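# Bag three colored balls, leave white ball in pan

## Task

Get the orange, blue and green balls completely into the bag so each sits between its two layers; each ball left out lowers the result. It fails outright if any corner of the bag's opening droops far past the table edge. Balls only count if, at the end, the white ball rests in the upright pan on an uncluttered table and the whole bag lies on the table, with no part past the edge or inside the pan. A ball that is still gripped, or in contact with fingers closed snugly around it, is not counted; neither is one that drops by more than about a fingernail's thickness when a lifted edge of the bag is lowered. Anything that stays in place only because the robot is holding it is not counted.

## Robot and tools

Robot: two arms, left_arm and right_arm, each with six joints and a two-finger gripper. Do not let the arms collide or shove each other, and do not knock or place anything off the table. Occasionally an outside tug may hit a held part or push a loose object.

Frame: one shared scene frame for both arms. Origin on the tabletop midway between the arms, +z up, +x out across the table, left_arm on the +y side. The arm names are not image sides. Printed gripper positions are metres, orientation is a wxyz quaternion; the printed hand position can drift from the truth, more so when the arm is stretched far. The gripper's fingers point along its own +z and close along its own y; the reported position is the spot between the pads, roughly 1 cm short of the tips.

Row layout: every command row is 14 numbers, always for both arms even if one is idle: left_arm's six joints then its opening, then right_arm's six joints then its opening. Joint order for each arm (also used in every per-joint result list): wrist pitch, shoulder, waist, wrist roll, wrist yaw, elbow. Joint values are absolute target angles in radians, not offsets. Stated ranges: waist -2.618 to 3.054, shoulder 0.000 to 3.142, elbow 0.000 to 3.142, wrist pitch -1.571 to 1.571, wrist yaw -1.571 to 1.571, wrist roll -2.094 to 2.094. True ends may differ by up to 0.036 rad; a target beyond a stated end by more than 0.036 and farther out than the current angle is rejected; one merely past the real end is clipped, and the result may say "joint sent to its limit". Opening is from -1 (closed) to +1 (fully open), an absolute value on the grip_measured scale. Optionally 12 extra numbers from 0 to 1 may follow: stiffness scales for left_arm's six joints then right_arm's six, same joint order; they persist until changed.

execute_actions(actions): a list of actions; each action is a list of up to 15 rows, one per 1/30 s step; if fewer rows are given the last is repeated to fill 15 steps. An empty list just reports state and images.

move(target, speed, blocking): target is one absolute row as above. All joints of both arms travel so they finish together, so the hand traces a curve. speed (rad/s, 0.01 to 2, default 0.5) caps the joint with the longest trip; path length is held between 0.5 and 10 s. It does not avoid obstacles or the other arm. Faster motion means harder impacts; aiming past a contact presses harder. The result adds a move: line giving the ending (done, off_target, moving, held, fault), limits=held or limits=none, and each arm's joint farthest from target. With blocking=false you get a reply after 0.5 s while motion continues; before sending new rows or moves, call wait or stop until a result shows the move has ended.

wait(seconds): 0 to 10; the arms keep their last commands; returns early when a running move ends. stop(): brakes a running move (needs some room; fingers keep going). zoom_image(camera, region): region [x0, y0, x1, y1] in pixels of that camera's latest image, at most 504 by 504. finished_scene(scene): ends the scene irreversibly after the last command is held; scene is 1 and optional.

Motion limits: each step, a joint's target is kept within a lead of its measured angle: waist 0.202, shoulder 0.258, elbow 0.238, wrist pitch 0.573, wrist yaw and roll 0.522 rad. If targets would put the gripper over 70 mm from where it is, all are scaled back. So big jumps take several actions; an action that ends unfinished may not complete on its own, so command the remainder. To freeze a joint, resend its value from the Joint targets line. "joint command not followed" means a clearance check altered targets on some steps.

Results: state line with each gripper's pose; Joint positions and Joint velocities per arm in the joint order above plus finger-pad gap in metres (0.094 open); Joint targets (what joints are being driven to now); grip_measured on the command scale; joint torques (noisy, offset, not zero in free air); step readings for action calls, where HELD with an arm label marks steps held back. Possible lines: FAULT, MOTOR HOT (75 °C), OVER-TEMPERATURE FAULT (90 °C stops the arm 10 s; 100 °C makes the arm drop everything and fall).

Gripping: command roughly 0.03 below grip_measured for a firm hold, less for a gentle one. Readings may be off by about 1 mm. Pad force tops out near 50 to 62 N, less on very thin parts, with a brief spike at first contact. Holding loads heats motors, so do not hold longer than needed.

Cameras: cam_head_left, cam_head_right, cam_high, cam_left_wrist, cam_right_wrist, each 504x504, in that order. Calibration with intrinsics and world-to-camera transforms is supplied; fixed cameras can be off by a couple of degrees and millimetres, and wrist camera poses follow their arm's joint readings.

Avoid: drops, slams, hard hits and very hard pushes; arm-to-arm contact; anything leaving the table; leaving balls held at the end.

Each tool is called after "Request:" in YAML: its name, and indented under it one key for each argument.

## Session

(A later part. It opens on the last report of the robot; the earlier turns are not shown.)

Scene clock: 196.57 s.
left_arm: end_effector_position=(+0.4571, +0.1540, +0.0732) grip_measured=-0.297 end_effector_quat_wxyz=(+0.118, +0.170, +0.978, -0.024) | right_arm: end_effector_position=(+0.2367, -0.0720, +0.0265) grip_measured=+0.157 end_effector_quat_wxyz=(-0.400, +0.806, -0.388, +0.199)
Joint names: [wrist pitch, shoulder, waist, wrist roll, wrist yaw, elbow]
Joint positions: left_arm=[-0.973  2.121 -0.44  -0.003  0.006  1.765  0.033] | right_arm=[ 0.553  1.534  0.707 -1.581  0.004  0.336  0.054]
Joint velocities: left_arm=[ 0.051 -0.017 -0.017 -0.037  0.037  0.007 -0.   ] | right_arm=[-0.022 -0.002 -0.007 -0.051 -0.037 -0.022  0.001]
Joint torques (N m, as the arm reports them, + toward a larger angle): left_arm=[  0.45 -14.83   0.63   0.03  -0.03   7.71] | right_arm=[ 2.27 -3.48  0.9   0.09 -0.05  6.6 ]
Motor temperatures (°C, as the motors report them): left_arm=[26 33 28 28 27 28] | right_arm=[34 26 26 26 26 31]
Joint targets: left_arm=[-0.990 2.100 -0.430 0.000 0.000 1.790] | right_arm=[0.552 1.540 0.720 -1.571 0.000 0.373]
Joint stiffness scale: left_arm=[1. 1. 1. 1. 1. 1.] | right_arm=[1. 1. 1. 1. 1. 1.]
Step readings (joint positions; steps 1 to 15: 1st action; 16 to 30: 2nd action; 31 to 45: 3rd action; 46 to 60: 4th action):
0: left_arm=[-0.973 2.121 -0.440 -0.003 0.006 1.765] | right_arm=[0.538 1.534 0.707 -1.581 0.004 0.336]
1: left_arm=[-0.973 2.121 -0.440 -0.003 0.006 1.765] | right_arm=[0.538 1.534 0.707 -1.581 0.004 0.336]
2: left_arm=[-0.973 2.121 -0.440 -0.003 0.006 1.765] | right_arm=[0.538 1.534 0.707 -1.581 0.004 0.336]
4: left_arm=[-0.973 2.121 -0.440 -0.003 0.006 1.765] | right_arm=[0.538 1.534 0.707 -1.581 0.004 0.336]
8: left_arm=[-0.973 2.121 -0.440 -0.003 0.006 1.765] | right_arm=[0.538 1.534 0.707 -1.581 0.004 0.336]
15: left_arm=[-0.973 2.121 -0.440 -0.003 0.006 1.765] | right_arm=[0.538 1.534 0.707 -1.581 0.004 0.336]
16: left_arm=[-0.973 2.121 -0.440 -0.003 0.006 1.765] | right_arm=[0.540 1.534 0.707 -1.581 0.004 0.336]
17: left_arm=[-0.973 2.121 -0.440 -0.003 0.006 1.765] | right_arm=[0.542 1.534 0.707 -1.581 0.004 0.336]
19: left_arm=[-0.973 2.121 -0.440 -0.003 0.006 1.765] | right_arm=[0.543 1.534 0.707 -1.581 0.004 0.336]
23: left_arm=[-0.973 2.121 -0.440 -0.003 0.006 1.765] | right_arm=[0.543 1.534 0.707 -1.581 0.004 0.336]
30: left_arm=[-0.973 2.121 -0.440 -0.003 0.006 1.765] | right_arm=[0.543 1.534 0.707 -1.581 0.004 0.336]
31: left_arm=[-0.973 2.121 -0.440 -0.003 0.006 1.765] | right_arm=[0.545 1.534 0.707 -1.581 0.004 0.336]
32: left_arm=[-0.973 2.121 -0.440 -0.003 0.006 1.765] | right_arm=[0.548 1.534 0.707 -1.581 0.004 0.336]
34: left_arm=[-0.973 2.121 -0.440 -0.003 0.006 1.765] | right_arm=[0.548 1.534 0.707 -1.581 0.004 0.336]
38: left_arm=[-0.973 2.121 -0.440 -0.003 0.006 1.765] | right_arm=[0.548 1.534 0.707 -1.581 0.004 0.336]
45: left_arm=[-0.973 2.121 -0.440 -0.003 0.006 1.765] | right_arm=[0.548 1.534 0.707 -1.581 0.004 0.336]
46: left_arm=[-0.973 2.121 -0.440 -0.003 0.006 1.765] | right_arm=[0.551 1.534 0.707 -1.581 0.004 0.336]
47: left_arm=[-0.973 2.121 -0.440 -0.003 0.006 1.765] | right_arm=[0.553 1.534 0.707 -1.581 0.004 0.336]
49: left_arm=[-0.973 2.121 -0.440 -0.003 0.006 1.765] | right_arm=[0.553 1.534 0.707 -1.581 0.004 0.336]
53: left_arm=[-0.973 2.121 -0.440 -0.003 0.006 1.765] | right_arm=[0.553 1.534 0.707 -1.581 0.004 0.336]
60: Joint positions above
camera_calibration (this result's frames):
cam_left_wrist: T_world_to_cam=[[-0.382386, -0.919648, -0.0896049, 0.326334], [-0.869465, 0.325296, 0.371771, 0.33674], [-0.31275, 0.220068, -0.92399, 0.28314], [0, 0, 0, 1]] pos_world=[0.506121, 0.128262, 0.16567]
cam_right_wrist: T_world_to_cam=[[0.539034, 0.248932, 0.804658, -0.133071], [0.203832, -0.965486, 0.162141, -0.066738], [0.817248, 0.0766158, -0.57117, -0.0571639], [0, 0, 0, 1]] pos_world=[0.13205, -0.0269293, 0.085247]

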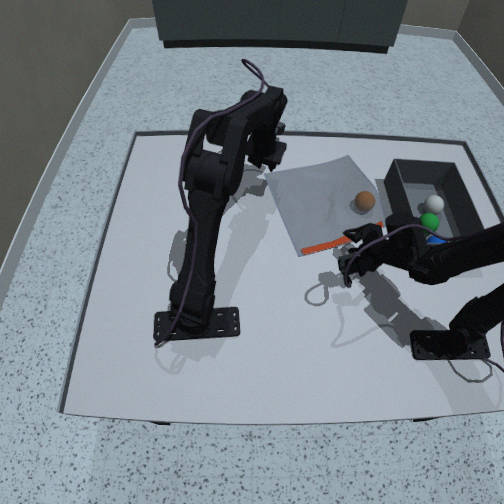

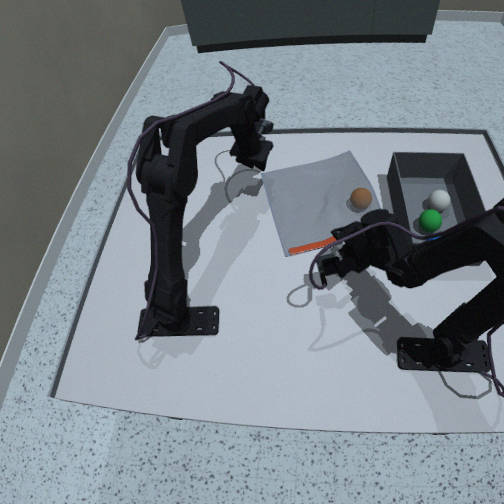

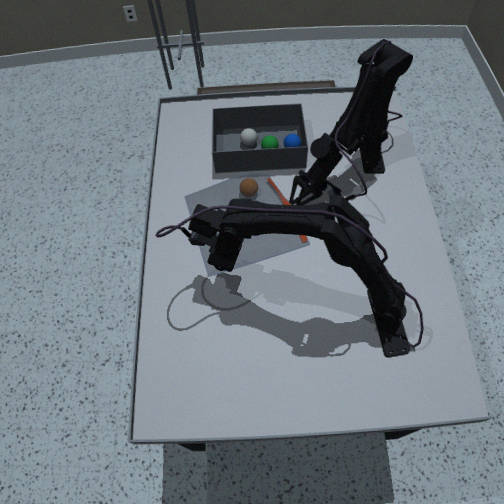

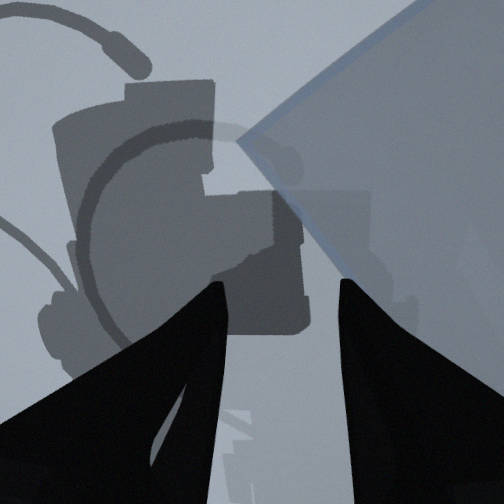

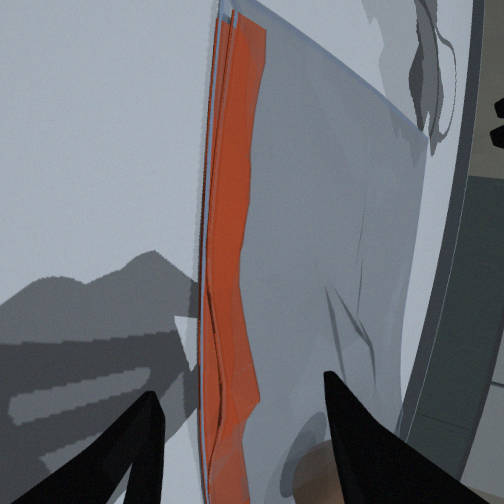

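Request:
move:
  target: [-0.99,2.1,-0.43,0,0,1.79,-0.3, 0.552,1.599,0.68,-1.571,0,0.43,-0.04]
  speed: 0.05

Request:
zoom_image:
  camera: "cam_right_wrist"
  region: [100, 280, 320, 500]

Scene clock: 205.00 s.
left_arm: end_effector_position=(+0.4571, +0.1540, +0.0732) grip_measured=-0.297 end_effector_quat_wxyz=(+0.118, +0.170, +0.978, -0.024) | right_arm: end_effector_position=(+0.2523, -0.0665, +0.0270) grip_measured=-0.037 end_effector_quat_wxyz=(-0.400, +0.803, -0.393, +0.202)
Joint names: [wrist pitch, shoulder, waist, wrist roll, wrist yaw, elbow]
Joint positions: left_arm=[-0.973  2.121 -0.44  -0.003  0.006  1.765  0.033] | right_arm=[ 0.559  1.593  0.693 -1.581  0.004  0.393  0.045]
Joint velocities: left_arm=[-0.007 -0.012  0.022  0.066  0.007  0.022  0.   ] | right_arm=[-0.022  0.002 -0.012  0.007 -0.051  0.002  0.001]
Joint torques (N m, as the arm reports them, + toward a larger angle): left_arm=[  0.46 -14.85   0.65   0.03  -0.04   7.73] | right_arm=[ 2.2  -3.93 -0.84  0.09 -0.05  6.59]
Motor temperatures (°C, as the motors report them): left_arm=[26 33 28 28 27 28] | right_arm=[34 26 26 26 26 31]
Joint targets: left_arm=[-0.990 2.100 -0.430 -0.000 0.000 1.790] | right_arm=[0.552 1.599 0.680 -1.571 -0.000 0.430]
Joint stiffness scale: left_arm=[1. 1. 1. 1. 1. 1.] | right_arm=[1. 1. 1. 1. 1. 1.]
move: off_target (left_arm, right_arm); limits=none; left_arm: farthest joint: the elbow, 0.025 radians from its target (0.025 radians at the start); right_arm: farthest joint: the elbow, 0.037 radians from its target (0.094 radians at the start)
camera_calibration (this result's frames):
cam_left_wrist: T_world_to_cam=[[-0.382386, -0.919648, -0.0896049, 0.326334], [-0.869465, 0.325296, 0.371771, 0.33674], [-0.31275, 0.220068, -0.92399, 0.28314], [0, 0, 0, 1]] pos_world=[0.506121, 0.128262, 0.16567]
cam_right_wrist: T_world_to_cam=[[0.540387, 0.239415, 0.806637, -0.144222], [0.189375, -0.968675, 0.160642, -0.0612624], [0.819829, 0.0659484, -0.568798, -0.0714795], [0, 0, 0, 1]] pos_world=[0.148138, -0.0201006, 0.0855183]

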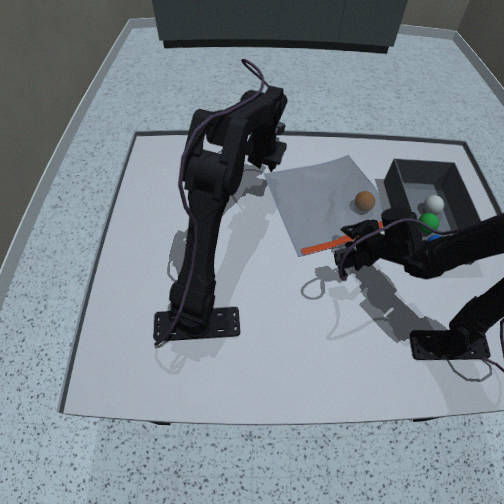

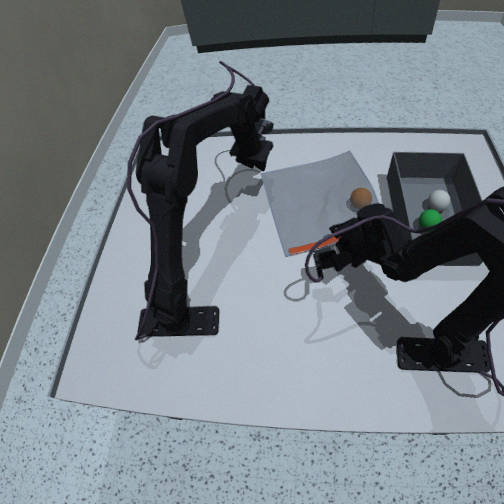

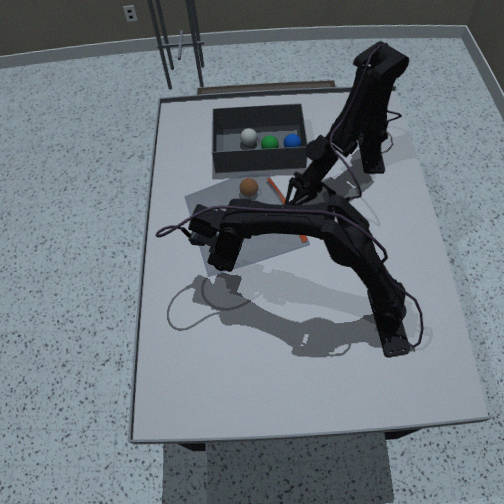

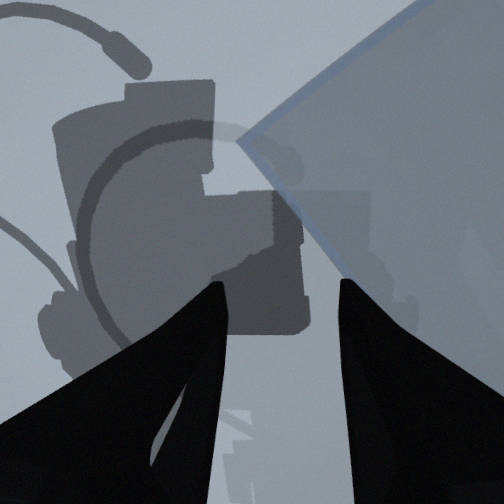

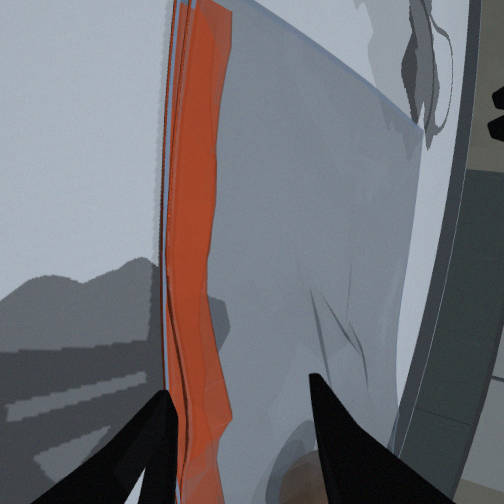

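Region (100, 280, 320, 500) of cam_right_wrist's 504x504 image, scaled by 2.291, with more detail than that image has.

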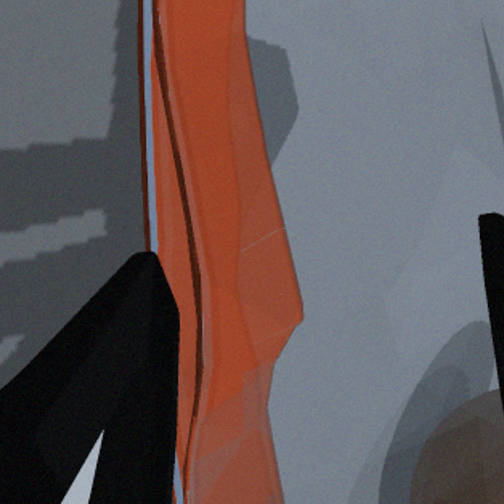

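Request:
move:
  target: [-0.99,2.1,-0.43,0,0,1.79,-0.3, 0.552,1.628,0.66,-1.571,0,0.46,-0.04]
  speed: 0.03

Request:
zoom_image:
  camera: "cam_right_wrist"
  region: [100, 280, 320, 500]

Scene clock: 211.37 s.
left_arm: end_effector_position=(+0.4571, +0.1540, +0.0732) grip_measured=-0.297 end_effector_quat_wxyz=(+0.118, +0.170, +0.978, -0.024) | right_arm: end_effector_position=(+0.2631, -0.0679, +0.0269) grip_measured=-0.037 end_effector_quat_wxyz=(-0.398, +0.799, -0.401, +0.206)
Joint names: [wrist pitch, shoulder, waist, wrist roll, wrist yaw, elbow]
Joint positions: left_arm=[-0.973  2.121 -0.44  -0.003  0.006  1.765  0.033] | right_arm=[ 0.559  1.622  0.673 -1.581  0.004  0.422  0.045]
Joint velocities: left_arm=[-0.095 -0.002  0.007 -0.081  0.022 -0.002 -0.   ] | right_arm=[-0.051 -0.017  0.002 -0.022 -0.051 -0.007  0.001]
Joint torques (N m, as the arm reports them, + toward a larger angle): left_arm=[  0.46 -14.79   0.68   0.02  -0.03   7.69] | right_arm=[ 2.21 -4.18 -0.84  0.09 -0.05  6.6 ]
Motor temperatures (°C, as the motors report them): left_arm=[26 33 28 28 27 28] | right_arm=[34 26 26 26 26 31]
Joint targets: left_arm=[-0.990 2.100 -0.430 0.000 0.000 1.790] | right_arm=[0.552 1.628 0.660 -1.571 0.000 0.460]
Joint stiffness scale: left_arm=[1. 1. 1. 1. 1. 1.] | right_arm=[1. 1. 1. 1. 1. 1.]
move: off_target (left_arm, right_arm); limits=none; left_arm: farthest joint: the elbow, 0.025 radians from its target (0.025 radians at the start); right_arm: farthest joint: the elbow, 0.038 radians from its target (0.067 radians at the start)
camera_calibration (this result's frames):
cam_left_wrist: T_world_to_cam=[[-0.382386, -0.919648, -0.0896049, 0.326334], [-0.869465, 0.325296, 0.371771, 0.33674], [-0.31275, 0.220068, -0.92399, 0.28314], [0, 0, 0, 1]] pos_world=[0.506121, 0.128262, 0.16567]
cam_right_wrist: T_world_to_cam=[[0.544868, 0.228259, 0.806856, -0.151612], [0.169703, -0.972342, 0.160475, -0.0596621], [0.82117, 0.0494886, -0.568534, -0.0817964], [0, 0, 0, 1]] pos_world=[0.159902, -0.0193571, 0.0853992]

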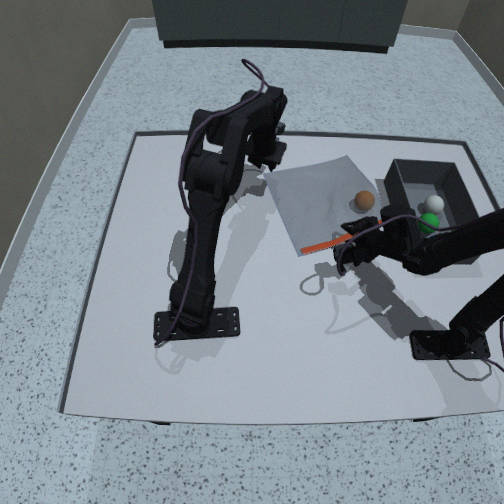

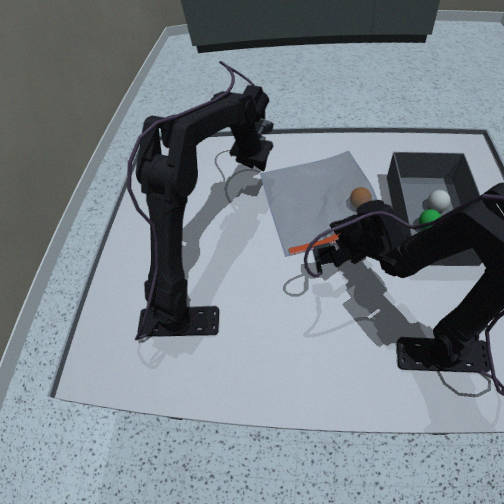

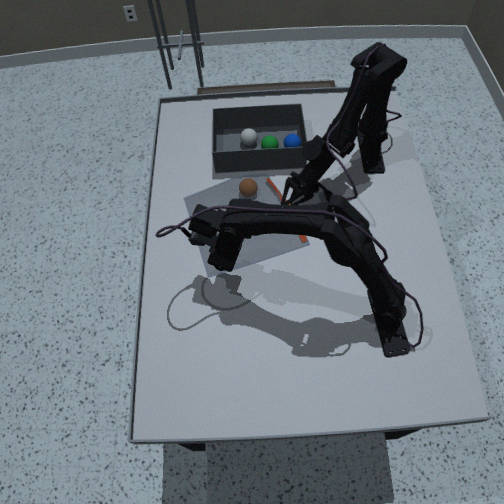

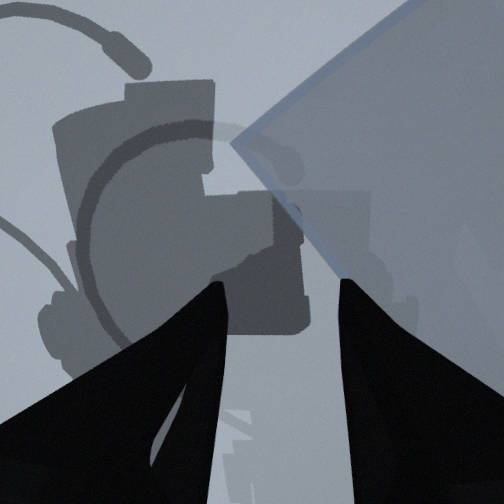

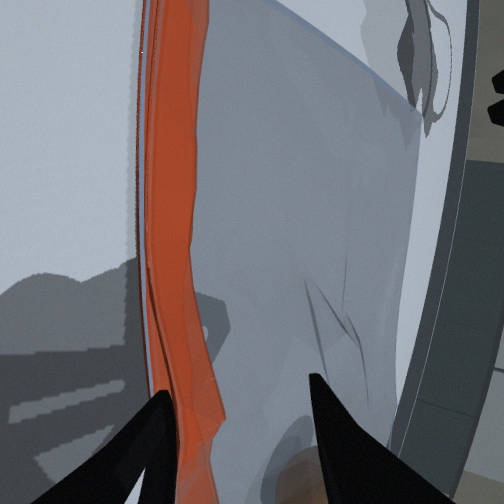

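Region (100, 280, 320, 500) of cam_right_wrist's 504x504 image, scaled by 2.291, with more detail than that image has.

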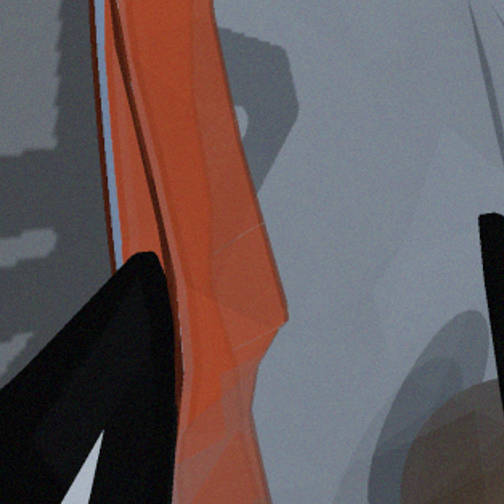

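Request:
move:
  target: [-0.87,2.19,-0.6,0,0,1.68,-0.3, 0.552,1.628,0.66,-1.571,0,0.46,-0.04]
  speed: 0.2

Request:
move:
  target: [-0.87,2.26,-0.6,0,0,1.68,-0.3, 0.552,1.628,0.66,-1.571,0,0.46,-0.04]
  speed: 0.05

Request:
execute_actions:
  actions:
    - [[-0.87,2.26,-0.6,0,0,1.68,-0.3,0.552,1.635,0.66,-1.571,0,0.468,-0.04]]
    - [[-0.87,2.26,-0.6,0,0,1.68,-0.3,0.552,1.642,0.66,-1.571,0,0.476,-0.04]]
    - [[-0.87,2.26,-0.6,0,0,1.68,-0.3,0.552,1.65,0.66,-1.571,0,0.484,-0.04]]
    - [[-0.87,2.26,-0.6,0,0,1.68,-0.3,0.552,1.657,0.66,-1.571,0,0.492,-0.04]]

Request:
zoom_image:
  camera: "cam_right_wrist"
  region: [100, 280, 320, 500]

Scene clock: 218.77 s.
left_arm: end_effector_position=(+0.4220, +0.0908, +0.0236) grip_measured=-0.297 end_effector_quat_wxyz=(+0.087, +0.246, +0.965, -0.025) | right_arm: end_effector_position=(+0.2631, -0.0679, +0.0269) grip_measured=-0.037 end_effector_quat_wxyz=(-0.398, +0.799, -0.401, +0.206)
Joint names: [wrist pitch, shoulder, waist, wrist roll, wrist yaw, elbow]
Joint positions: left_arm=[-0.886  2.191 -0.595 -0.003  0.005  1.689  0.033] | right_arm=[ 0.559  1.622  0.673 -1.581  0.004  0.422  0.045]
Joint velocities: left_arm=[ 0.007  0.007 -0.002  0.022 -0.037  0.002 -0.001] | right_arm=[ 0.037  0.012 -0.002 -0.037 -0.095 -0.007  0.001]
Joint torques (N m, as the arm reports them, + toward a larger angle): left_arm=[  0.69 -13.32  -0.27   0.03  -0.02   4.96] | right_arm=[ 2.21 -4.18 -0.85  0.09 -0.05  6.61]
Motor temperatures (°C, as the motors report them): left_arm=[26 33 28 28 27 28] | right_arm=[34 26 26 26 26 31]
Joint targets: left_arm=[-0.870 2.190 -0.600 -0.000 -0.000 1.680] | right_arm=[0.552 1.628 0.660 -1.571 -0.000 0.460]
Joint stiffness scale: left_arm=[1. 1. 1. 1. 1. 1.] | right_arm=[1. 1. 1. 1. 1. 1.]
move: off_target (right_arm); limits=none; left_arm: farthest joint: the wrist pitch, 0.016 radians from its target (0.103 radians at the start); right_arm: farthest joint: the elbow, 0.038 radians from its target (0.038 radians at the start)
camera_calibration (this result's frames):
cam_left_wrist: T_world_to_cam=[[-0.524622, -0.846758, -0.0881583, 0.303741], [-0.788145, 0.44392, 0.426336, 0.298836], [-0.321868, 0.293147, -0.900259, 0.236888], [0, 0, 0, 1]] pos_world=[0.471122, 0.0550934, 0.112634]
cam_right_wrist: T_world_to_cam=[[0.544868, 0.228259, 0.806856, -0.151612], [0.169703, -0.972342, 0.160475, -0.0596621], [0.82117, 0.0494886, -0.568534, -0.0817964], [0, 0, 0, 1]] pos_world=[0.159902, -0.0193571, 0.0853992]

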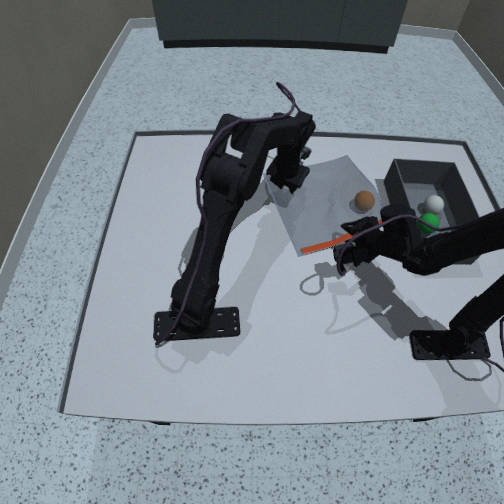

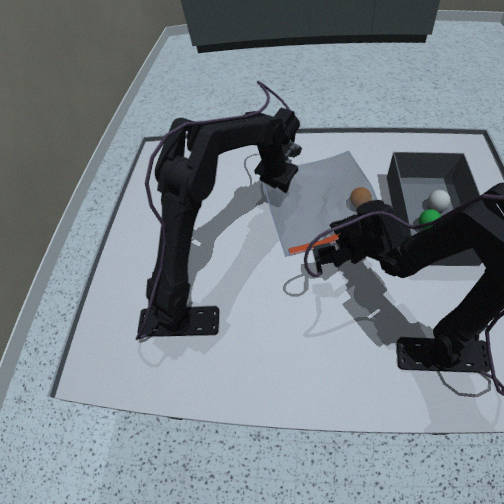

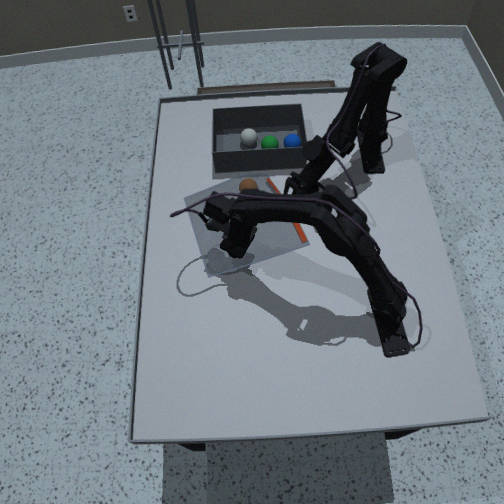

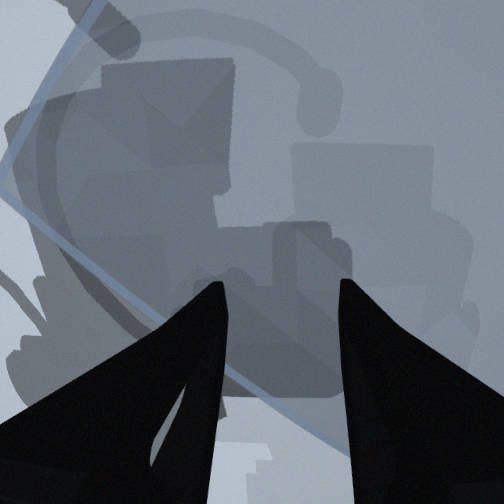

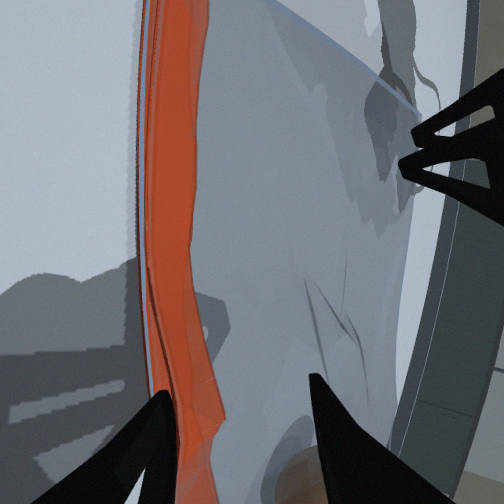

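Scene clock: 220.37 s.
left_arm: end_effector_position=(+0.4191, +0.0924, +0.0090) grip_measured=-0.297 end_effector_quat_wxyz=(+0.072, +0.247, +0.966, -0.021) | right_arm: end_effector_position=(+0.2631, -0.0679, +0.0269) grip_measured=-0.037 end_effector_quat_wxyz=(-0.398, +0.799, -0.401, +0.206)
Joint names: [wrist pitch, shoulder, waist, wrist roll, wrist yaw, elbow]
Joint positions: left_arm=[-0.886  2.225 -0.595 -0.003  0.005  1.689  0.033] | right_arm=[ 0.559  1.622  0.673 -1.581  0.004  0.422  0.045]
Joint velocities: left_arm=[-0.037  0.007 -0.007  0.007  0.022 -0.012  0.   ] | right_arm=[-0.037 -0.017 -0.012 -0.007  0.11   0.002  0.001]
Joint torques (N m, as the arm reports them, + toward a larger angle): left_arm=[  0.6  -10.21  -0.37   0.03  -0.02   4.83] | right_arm=[ 2.21 -4.18 -0.83  0.09 -0.05  6.61]
Motor temperatures (°C, as the motors report them): left_arm=[27 33 28 28 27 28] | right_arm=[34 26 26 26 26 31]
Joint targets: left_arm=[-0.870 2.260 -0.600 0.000 0.000 1.680] | right_arm=[0.552 1.628 0.660 -1.571 0.000 0.460]
Joint stiffness scale: left_arm=[1. 1. 1. 1. 1. 1.] | right_arm=[1. 1. 1. 1. 1. 1.]
move: off_target (left_arm, right_arm); limits=none; left_arm: farthest joint: the shoulder, 0.035 radians from its target (0.069 radians at the start); right_arm: farthest joint: the elbow, 0.038 radians from its target (0.038 radians at the start)
camera_calibration (this result's frames):
cam_left_wrist: T_world_to_cam=[[-0.527132, -0.845378, -0.086414, 0.303192], [-0.775464, 0.436948, 0.455776, 0.297132], [-0.347544, 0.307265, -0.88589, 0.231671], [0, 0, 0, 1]] pos_world=[0.470753, 0.0552961, 0.0960094]
cam_right_wrist: T_world_to_cam=[[0.544868, 0.228259, 0.806856, -0.151612], [0.169703, -0.972342, 0.160475, -0.0596621], [0.82117, 0.0494886, -0.568534, -0.0817964], [0, 0, 0, 1]] pos_world=[0.159902, -0.0193571, 0.0853992]

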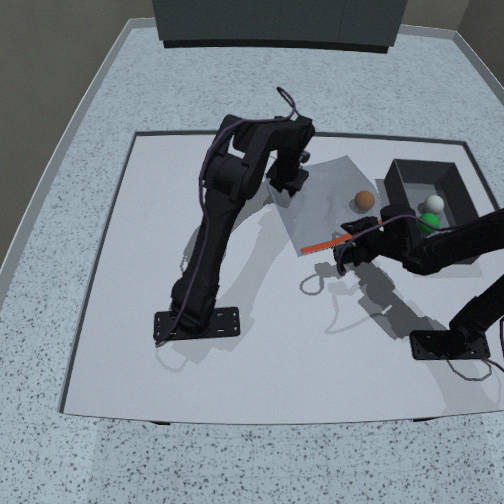

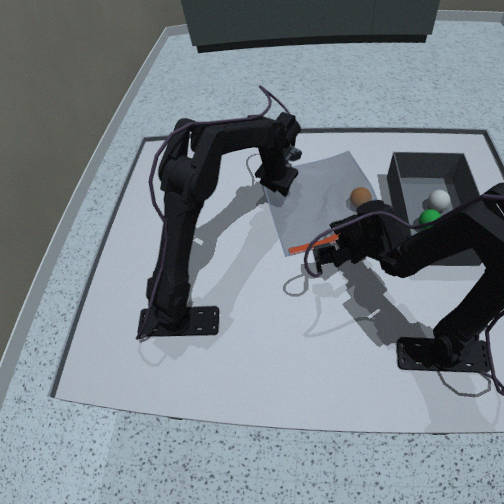

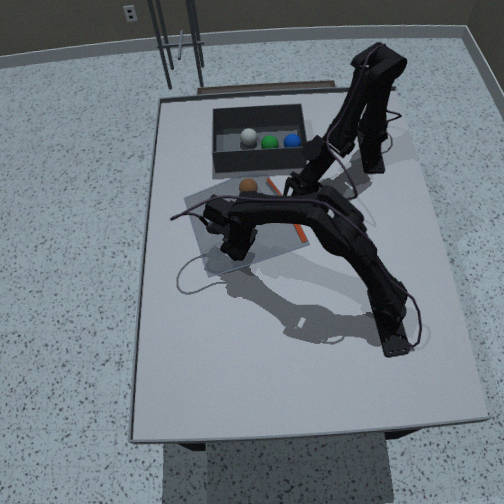

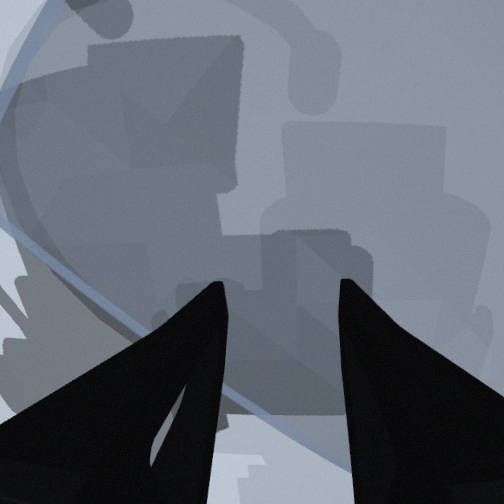

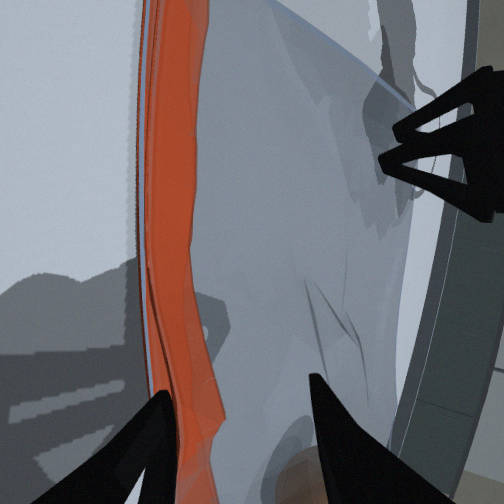

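Scene clock: 222.37 s.
left_arm: end_effector_position=(+0.4191, +0.0924, +0.0090) grip_measured=-0.297 end_effector_quat_wxyz=(+0.072, +0.247, +0.966, -0.021) | right_arm: end_effector_position=(+0.2698, -0.0630, +0.0265) grip_measured=-0.037 end_effector_quat_wxyz=(-0.397, +0.799, -0.401, +0.206)
Joint names: [wrist pitch, shoulder, waist, wrist roll, wrist yaw, elbow]
Joint positions: left_arm=[-0.886  2.225 -0.595 -0.003  0.005  1.689  0.033] | right_arm=[ 0.553  1.652  0.673 -1.581  0.004  0.456  0.045]
Joint velocities: left_arm=[-0.051 -0.007 -0.002 -0.051 -0.007 -0.007 -0.   ] | right_arm=[ 0.007 -0.002 -0.002 -0.051 -0.037 -0.002 -0.   ]
Joint torques (N m, as the arm reports them, + toward a larger angle): left_arm=[  0.61 -10.11  -0.31   0.02  -0.02   4.84] | right_arm=[ 2.27 -4.47 -0.84  0.09 -0.05  6.52]
Motor temperatures (°C, as the motors report them): left_arm=[27 33 28 28 27 28] | right_arm=[34 26 26 26 26 31]
Joint targets: left_arm=[-0.870 2.260 -0.600 -0.000 -0.000 1.680] | right_arm=[0.552 1.657 0.660 -1.571 0.000 0.492]
Joint stiffness scale: left_arm=[1. 1. 1. 1. 1. 1.] | right_arm=[1. 1. 1. 1. 1. 1.]
Step readings (joint positions; steps 1 to 15: 1st action; 16 to 30: 2nd action; 31 to 45: 3rd action; 46 to 60: 4th action):
0: left_arm=[-0.886 2.225 -0.595 -0.003 0.005 1.689] | right_arm=[0.559 1.622 0.673 -1.581 0.004 0.422]
1: left_arm=[-0.886 2.225 -0.595 -0.003 0.005 1.689] | right_arm=[0.559 1.623 0.673 -1.581 0.004 0.422]
2: left_arm=[-0.886 2.225 -0.595 -0.003 0.005 1.689] | right_arm=[0.559 1.625 0.673 -1.581 0.004 0.422]
4: left_arm=[-0.886 2.225 -0.595 -0.003 0.005 1.689] | right_arm=[0.558 1.629 0.673 -1.581 0.004 0.422]
8: left_arm=[-0.886 2.225 -0.595 -0.003 0.005 1.689] | right_arm=[0.557 1.630 0.673 -1.581 0.004 0.422]
15: left_arm=[-0.886 2.225 -0.595 -0.003 0.005 1.689] | right_arm=[0.557 1.630 0.673 -1.581 0.004 0.422]
16: left_arm=[-0.886 2.225 -0.595 -0.003 0.005 1.689] | right_arm=[0.556 1.631 0.673 -1.581 0.004 0.424]
17: left_arm=[-0.886 2.225 -0.595 -0.003 0.005 1.689] | right_arm=[0.555 1.634 0.673 -1.581 0.004 0.428]
19: left_arm=[-0.886 2.225 -0.595 -0.003 0.005 1.689] | right_arm=[0.555 1.637 0.673 -1.581 0.004 0.436]
23: left_arm=[-0.886 2.225 -0.595 -0.003 0.005 1.689] | right_arm=[0.555 1.637 0.673 -1.581 0.004 0.440]
30: left_arm=[-0.886 2.225 -0.595 -0.003 0.005 1.689] | right_arm=[0.555 1.637 0.673 -1.581 0.004 0.440]
31: left_arm=[-0.886 2.225 -0.595 -0.003 0.005 1.689] | right_arm=[0.555 1.638 0.673 -1.581 0.004 0.440]
32: left_arm=[-0.886 2.225 -0.595 -0.003 0.005 1.689] | right_arm=[0.555 1.640 0.673 -1.581 0.004 0.440]
34: left_arm=[-0.886 2.225 -0.595 -0.003 0.005 1.689] | right_arm=[0.555 1.644 0.673 -1.581 0.004 0.440]
38: left_arm=[-0.886 2.225 -0.595 -0.003 0.005 1.689] | right_arm=[0.555 1.646 0.673 -1.581 0.004 0.440]
45: left_arm=[-0.886 2.225 -0.595 -0.003 0.005 1.689] | right_arm=[0.555 1.646 0.673 -1.581 0.004 0.440]
46: left_arm=[-0.886 2.225 -0.595 -0.003 0.005 1.689] | right_arm=[0.554 1.646 0.673 -1.581 0.004 0.441]
47: left_arm=[-0.886 2.225 -0.595 -0.003 0.005 1.689] | right_arm=[0.553 1.648 0.673 -1.581 0.004 0.445]
49: left_arm=[-0.886 2.225 -0.595 -0.003 0.005 1.689] | right_arm=[0.553 1.652 0.673 -1.581 0.004 0.452]
53: left_arm=[-0.886 2.225 -0.595 -0.003 0.005 1.689] | right_arm=[0.553 1.652 0.673 -1.581 0.004 0.456]
60: Joint positions above
camera_calibration (this result's frames):
cam_left_wrist: T_world_to_cam=[[-0.527132, -0.845378, -0.086414, 0.303192], [-0.775464, 0.436948, 0.455776, 0.297132], [-0.347544, 0.307265, -0.88589, 0.231671], [0, 0, 0, 1]] pos_world=[0.470753, 0.0552961, 0.0960094]
cam_right_wrist: T_world_to_cam=[[0.546109, 0.229167, 0.805759, -0.156281], [0.169951, -0.972161, 0.161308, -0.0560635], [0.820293, 0.0488476, -0.569853, -0.0875121], [0, 0, 0, 1]] pos_world=[0.16666, -0.0144134, 0.0850995]

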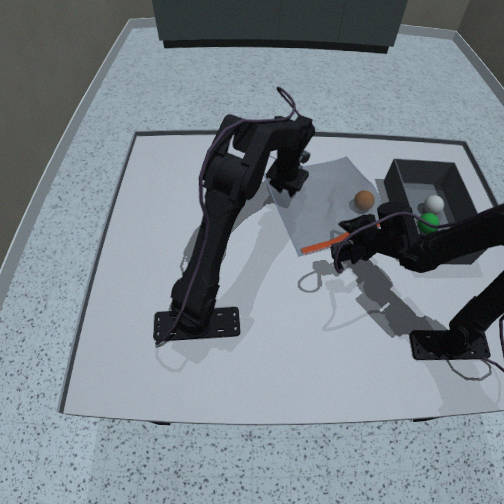

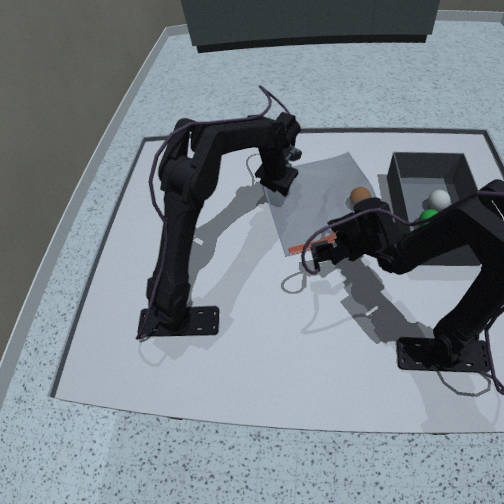

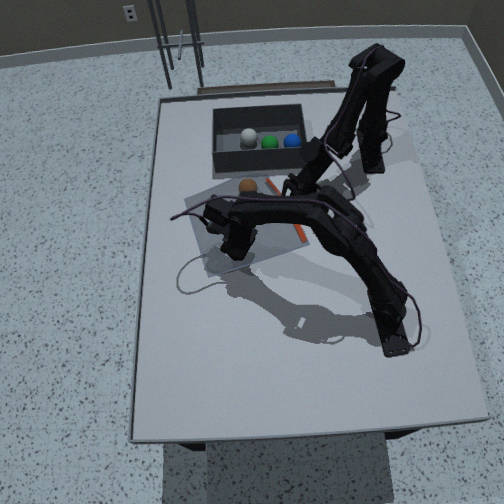

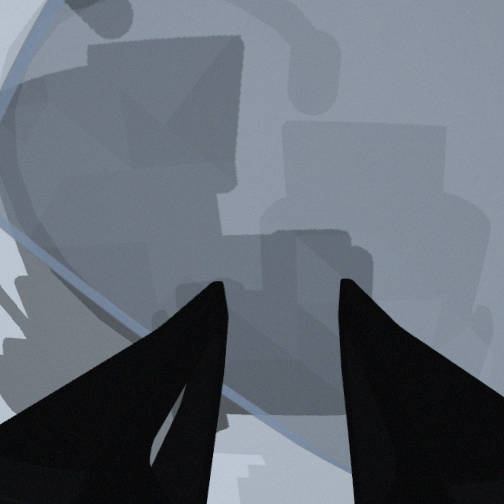

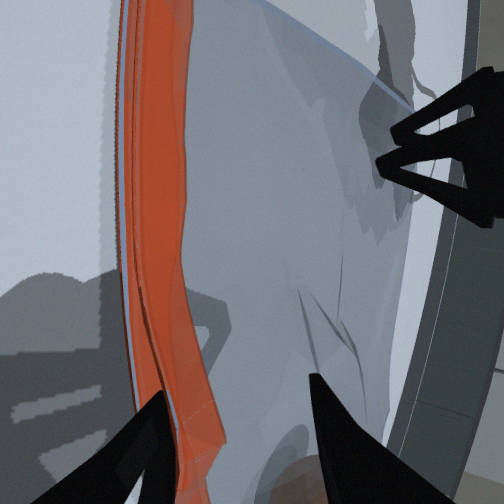

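Region (100, 280, 320, 500) of cam_right_wrist's 504x504 image, scaled by 2.291, with more detail than that image has.

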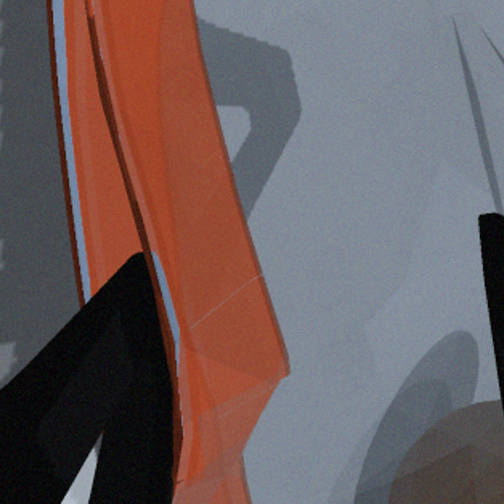

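Request:
execute_actions:
  actions:
    - [[-0.87,2.26,-0.6,0,0,1.68,-0.3,0.552,1.657,0.66,-1.571,0,0.492,0.04]]
    - [[-0.87,2.26,-0.6,0,0,1.68,-0.3,0.552,1.672,0.66,-1.571,0,0.508,0.04]]
    - [[-0.87,2.26,-0.6,0,0,1.68,-0.3,0.552,1.687,0.66,-1.571,0,0.524,0.04]]
    - [[-0.87,2.26,-0.6,0,0,1.68,-0.3,0.552,1.702,0.66,-1.571,0,0.54,0.04]]
    - [[-0.87,2.26,-0.6,0,0,1.68,-0.3,0.552,1.716,0.66,-1.571,0,0.556,0.04]]

Request:
zoom_image:
  camera: "cam_right_wrist"
  region: [60, 240, 320, 500]

Scene clock: 229.17 s.
left_arm: end_effector_position=(+0.4191, +0.0924, +0.0090) grip_measured=-0.297 end_effector_quat_wxyz=(+0.072, +0.247, +0.966, -0.021) | right_arm: end_effector_position=(+0.2833, -0.0531, +0.0256) grip_measured=+0.037 end_effector_quat_wxyz=(-0.398, +0.799, -0.401, +0.206)
Joint names: [wrist pitch, shoulder, waist, wrist roll, wrist yaw, elbow]
Joint positions: left_arm=[-0.886  2.225 -0.595 -0.003  0.005  1.689  0.033] | right_arm=[ 0.552  1.712  0.673 -1.581  0.004  0.519  0.049]
Joint velocities: left_arm=[-0.037 -0.002  0.012 -0.037 -0.051 -0.012  0.   ] | right_arm=[ 0.007 -0.007 -0.007 -0.037  0.007  0.027  0.   ]
Joint torques (N m, as the arm reports them, + toward a larger angle): left_arm=[  0.6  -10.11  -0.32   0.02  -0.02   4.85] | right_arm=[ 2.28 -5.03 -0.84  0.09 -0.05  6.61]
Motor temperatures (°C, as the motors report them): left_arm=[27 32 28 28 27 27] | right_arm=[34 26 26 26 26 31]
Joint targets: left_arm=[-0.870 2.260 -0.600 0.000 0.000 1.680] | right_arm=[0.552 1.716 0.660 -1.571 -0.000 0.556]
Joint stiffness scale: left_arm=[1. 1. 1. 1. 1. 1.] | right_arm=[1. 1. 1. 1. 1. 1.]
Step readings (joint positions; steps 1 to 15: 1st action; 16 to 30: 2nd action; 31 to 45: 3rd action; 46 to 60: 4th action; 61 to 75: 5th action):
0: left_arm=[-0.886 2.225 -0.595 -0.003 0.005 1.689] | right_arm=[0.553 1.652 0.673 -1.581 0.004 0.456]
1: left_arm=[-0.886 2.225 -0.595 -0.003 0.005 1.689] | right_arm=[0.553 1.652 0.673 -1.581 0.004 0.456]
2: left_arm=[-0.886 2.225 -0.595 -0.003 0.005 1.689] | right_arm=[0.553 1.652 0.673 -1.581 0.004 0.456]
4: left_arm=[-0.886 2.225 -0.595 -0.003 0.005 1.689] | right_arm=[0.553 1.652 0.673 -1.581 0.004 0.456]
8: left_arm=[-0.886 2.225 -0.595 -0.003 0.005 1.689] | right_arm=[0.553 1.652 0.673 -1.581 0.004 0.456]
15: left_arm=[-0.886 2.225 -0.595 -0.003 0.005 1.689] | right_arm=[0.553 1.652 0.673 -1.581 0.004 0.456]
16: left_arm=[-0.886 2.225 -0.595 -0.003 0.005 1.689] | right_arm=[0.553 1.654 0.673 -1.581 0.004 0.457]
17: left_arm=[-0.886 2.225 -0.595 -0.003 0.005 1.689] | right_arm=[0.553 1.659 0.673 -1.581 0.004 0.461]
19: left_arm=[-0.886 2.225 -0.595 -0.003 0.005 1.689] | right_arm=[0.553 1.666 0.673 -1.581 0.004 0.469]
23: left_arm=[-0.886 2.225 -0.595 -0.003 0.005 1.689] | right_arm=[0.553 1.668 0.673 -1.581 0.004 0.470]
30: left_arm=[-0.886 2.225 -0.595 -0.003 0.005 1.689] | right_arm=[0.553 1.668 0.673 -1.581 0.004 0.470]
31: left_arm=[-0.886 2.225 -0.595 -0.003 0.005 1.689] | right_arm=[0.553 1.670 0.673 -1.581 0.004 0.472]
32: left_arm=[-0.886 2.225 -0.595 -0.003 0.005 1.689] | right_arm=[0.553 1.675 0.673 -1.581 0.004 0.477]
34: left_arm=[-0.886 2.225 -0.595 -0.003 0.005 1.689] | right_arm=[0.553 1.682 0.673 -1.581 0.004 0.484]
38: left_arm=[-0.886 2.225 -0.595 -0.003 0.005 1.689] | right_arm=[0.553 1.683 0.673 -1.581 0.004 0.487]
45: left_arm=[-0.886 2.225 -0.595 -0.003 0.005 1.689] | right_arm=[0.553 1.683 0.673 -1.581 0.004 0.487]
46: left_arm=[-0.886 2.225 -0.595 -0.003 0.005 1.689] | right_arm=[0.553 1.685 0.673 -1.581 0.004 0.489]
47: left_arm=[-0.886 2.225 -0.595 -0.003 0.005 1.689] | right_arm=[0.553 1.690 0.673 -1.581 0.004 0.493]
49: left_arm=[-0.886 2.225 -0.595 -0.003 0.005 1.689] | right_arm=[0.553 1.697 0.673 -1.581 0.004 0.500]
53: left_arm=[-0.886 2.225 -0.595 -0.003 0.005 1.689] | right_arm=[0.553 1.698 0.673 -1.581 0.004 0.503]
60: left_arm=[-0.886 2.225 -0.595 -0.003 0.005 1.689] | right_arm=[0.553 1.698 0.673 -1.581 0.004 0.503]
61: left_arm=[-0.886 2.225 -0.595 -0.003 0.005 1.689] | right_arm=[0.552 1.700 0.673 -1.581 0.004 0.504]
62: left_arm=[-0.886 2.225 -0.595 -0.003 0.005 1.689] | right_arm=[0.552 1.704 0.673 -1.581 0.004 0.509]
64: left_arm=[-0.886 2.225 -0.595 -0.003 0.005 1.689] | right_arm=[0.552 1.711 0.673 -1.581 0.004 0.516]
68: left_arm=[-0.886 2.225 -0.595 -0.003 0.005 1.689] | right_arm=[0.552 1.712 0.673 -1.581 0.004 0.519]
75: Joint positions above
camera_calibration (this result's frames):
cam_left_wrist: T_world_to_cam=[[-0.527132, -0.845378, -0.086414, 0.303192], [-0.775464, 0.436948, 0.455776, 0.297132], [-0.347544, 0.307265, -0.88589, 0.231671], [0, 0, 0, 1]] pos_world=[0.470753, 0.0552961, 0.0960094]
cam_right_wrist: T_world_to_cam=[[0.544868, 0.228259, 0.806856, -0.164921], [0.169703, -0.972342, 0.160475, -0.0485446], [0.82117, 0.0494886, -0.568534, -0.0997997], [0, 0, 0, 1]] pos_world=[0.180051, -0.00461826, 0.0841181]

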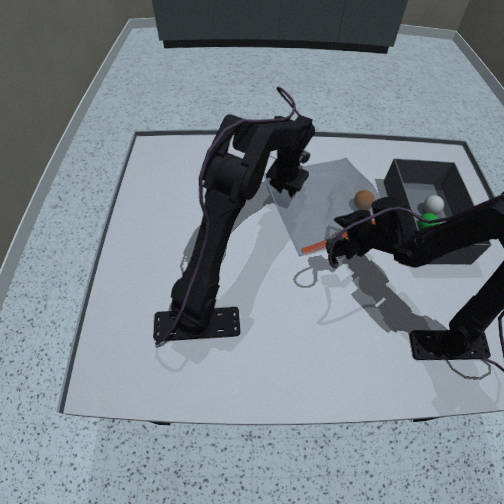

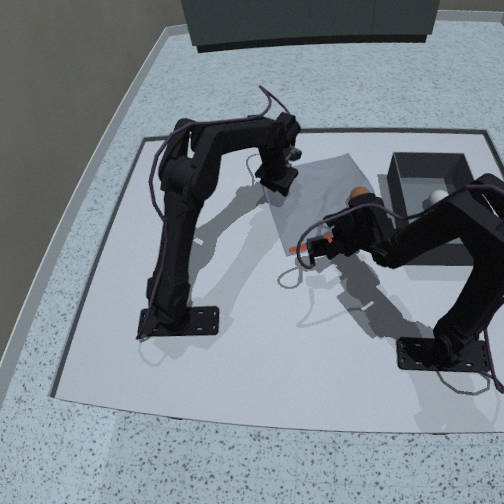

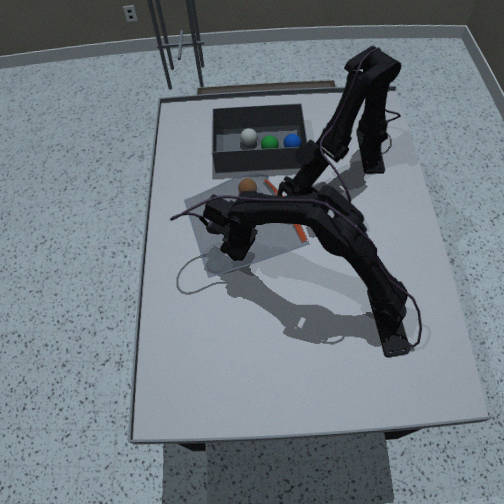

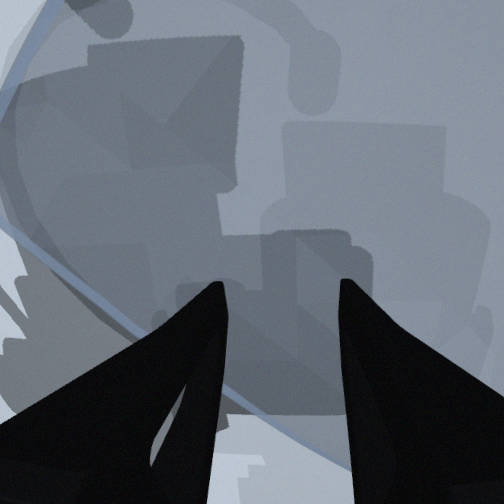

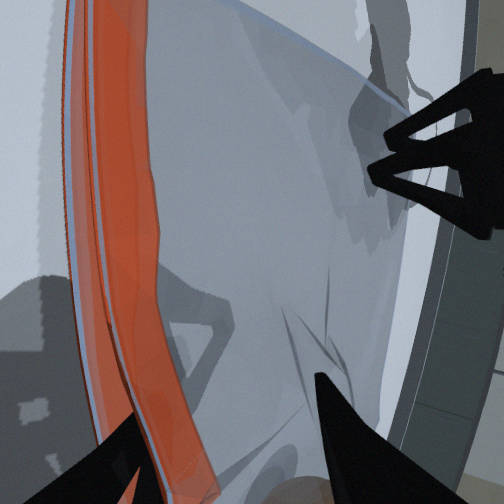

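Region (60, 240, 320, 500) of cam_right_wrist's 504x504 image, scaled by 1.938, with more detail than that image has.

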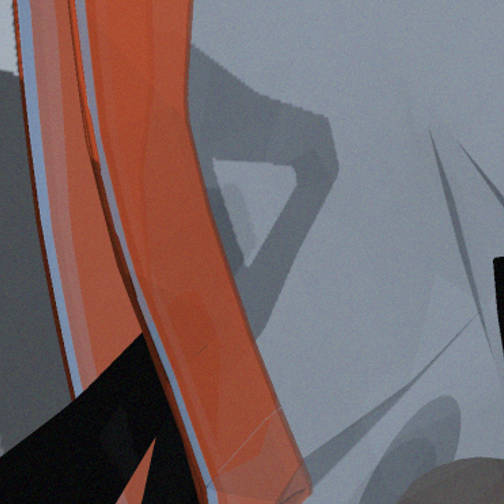

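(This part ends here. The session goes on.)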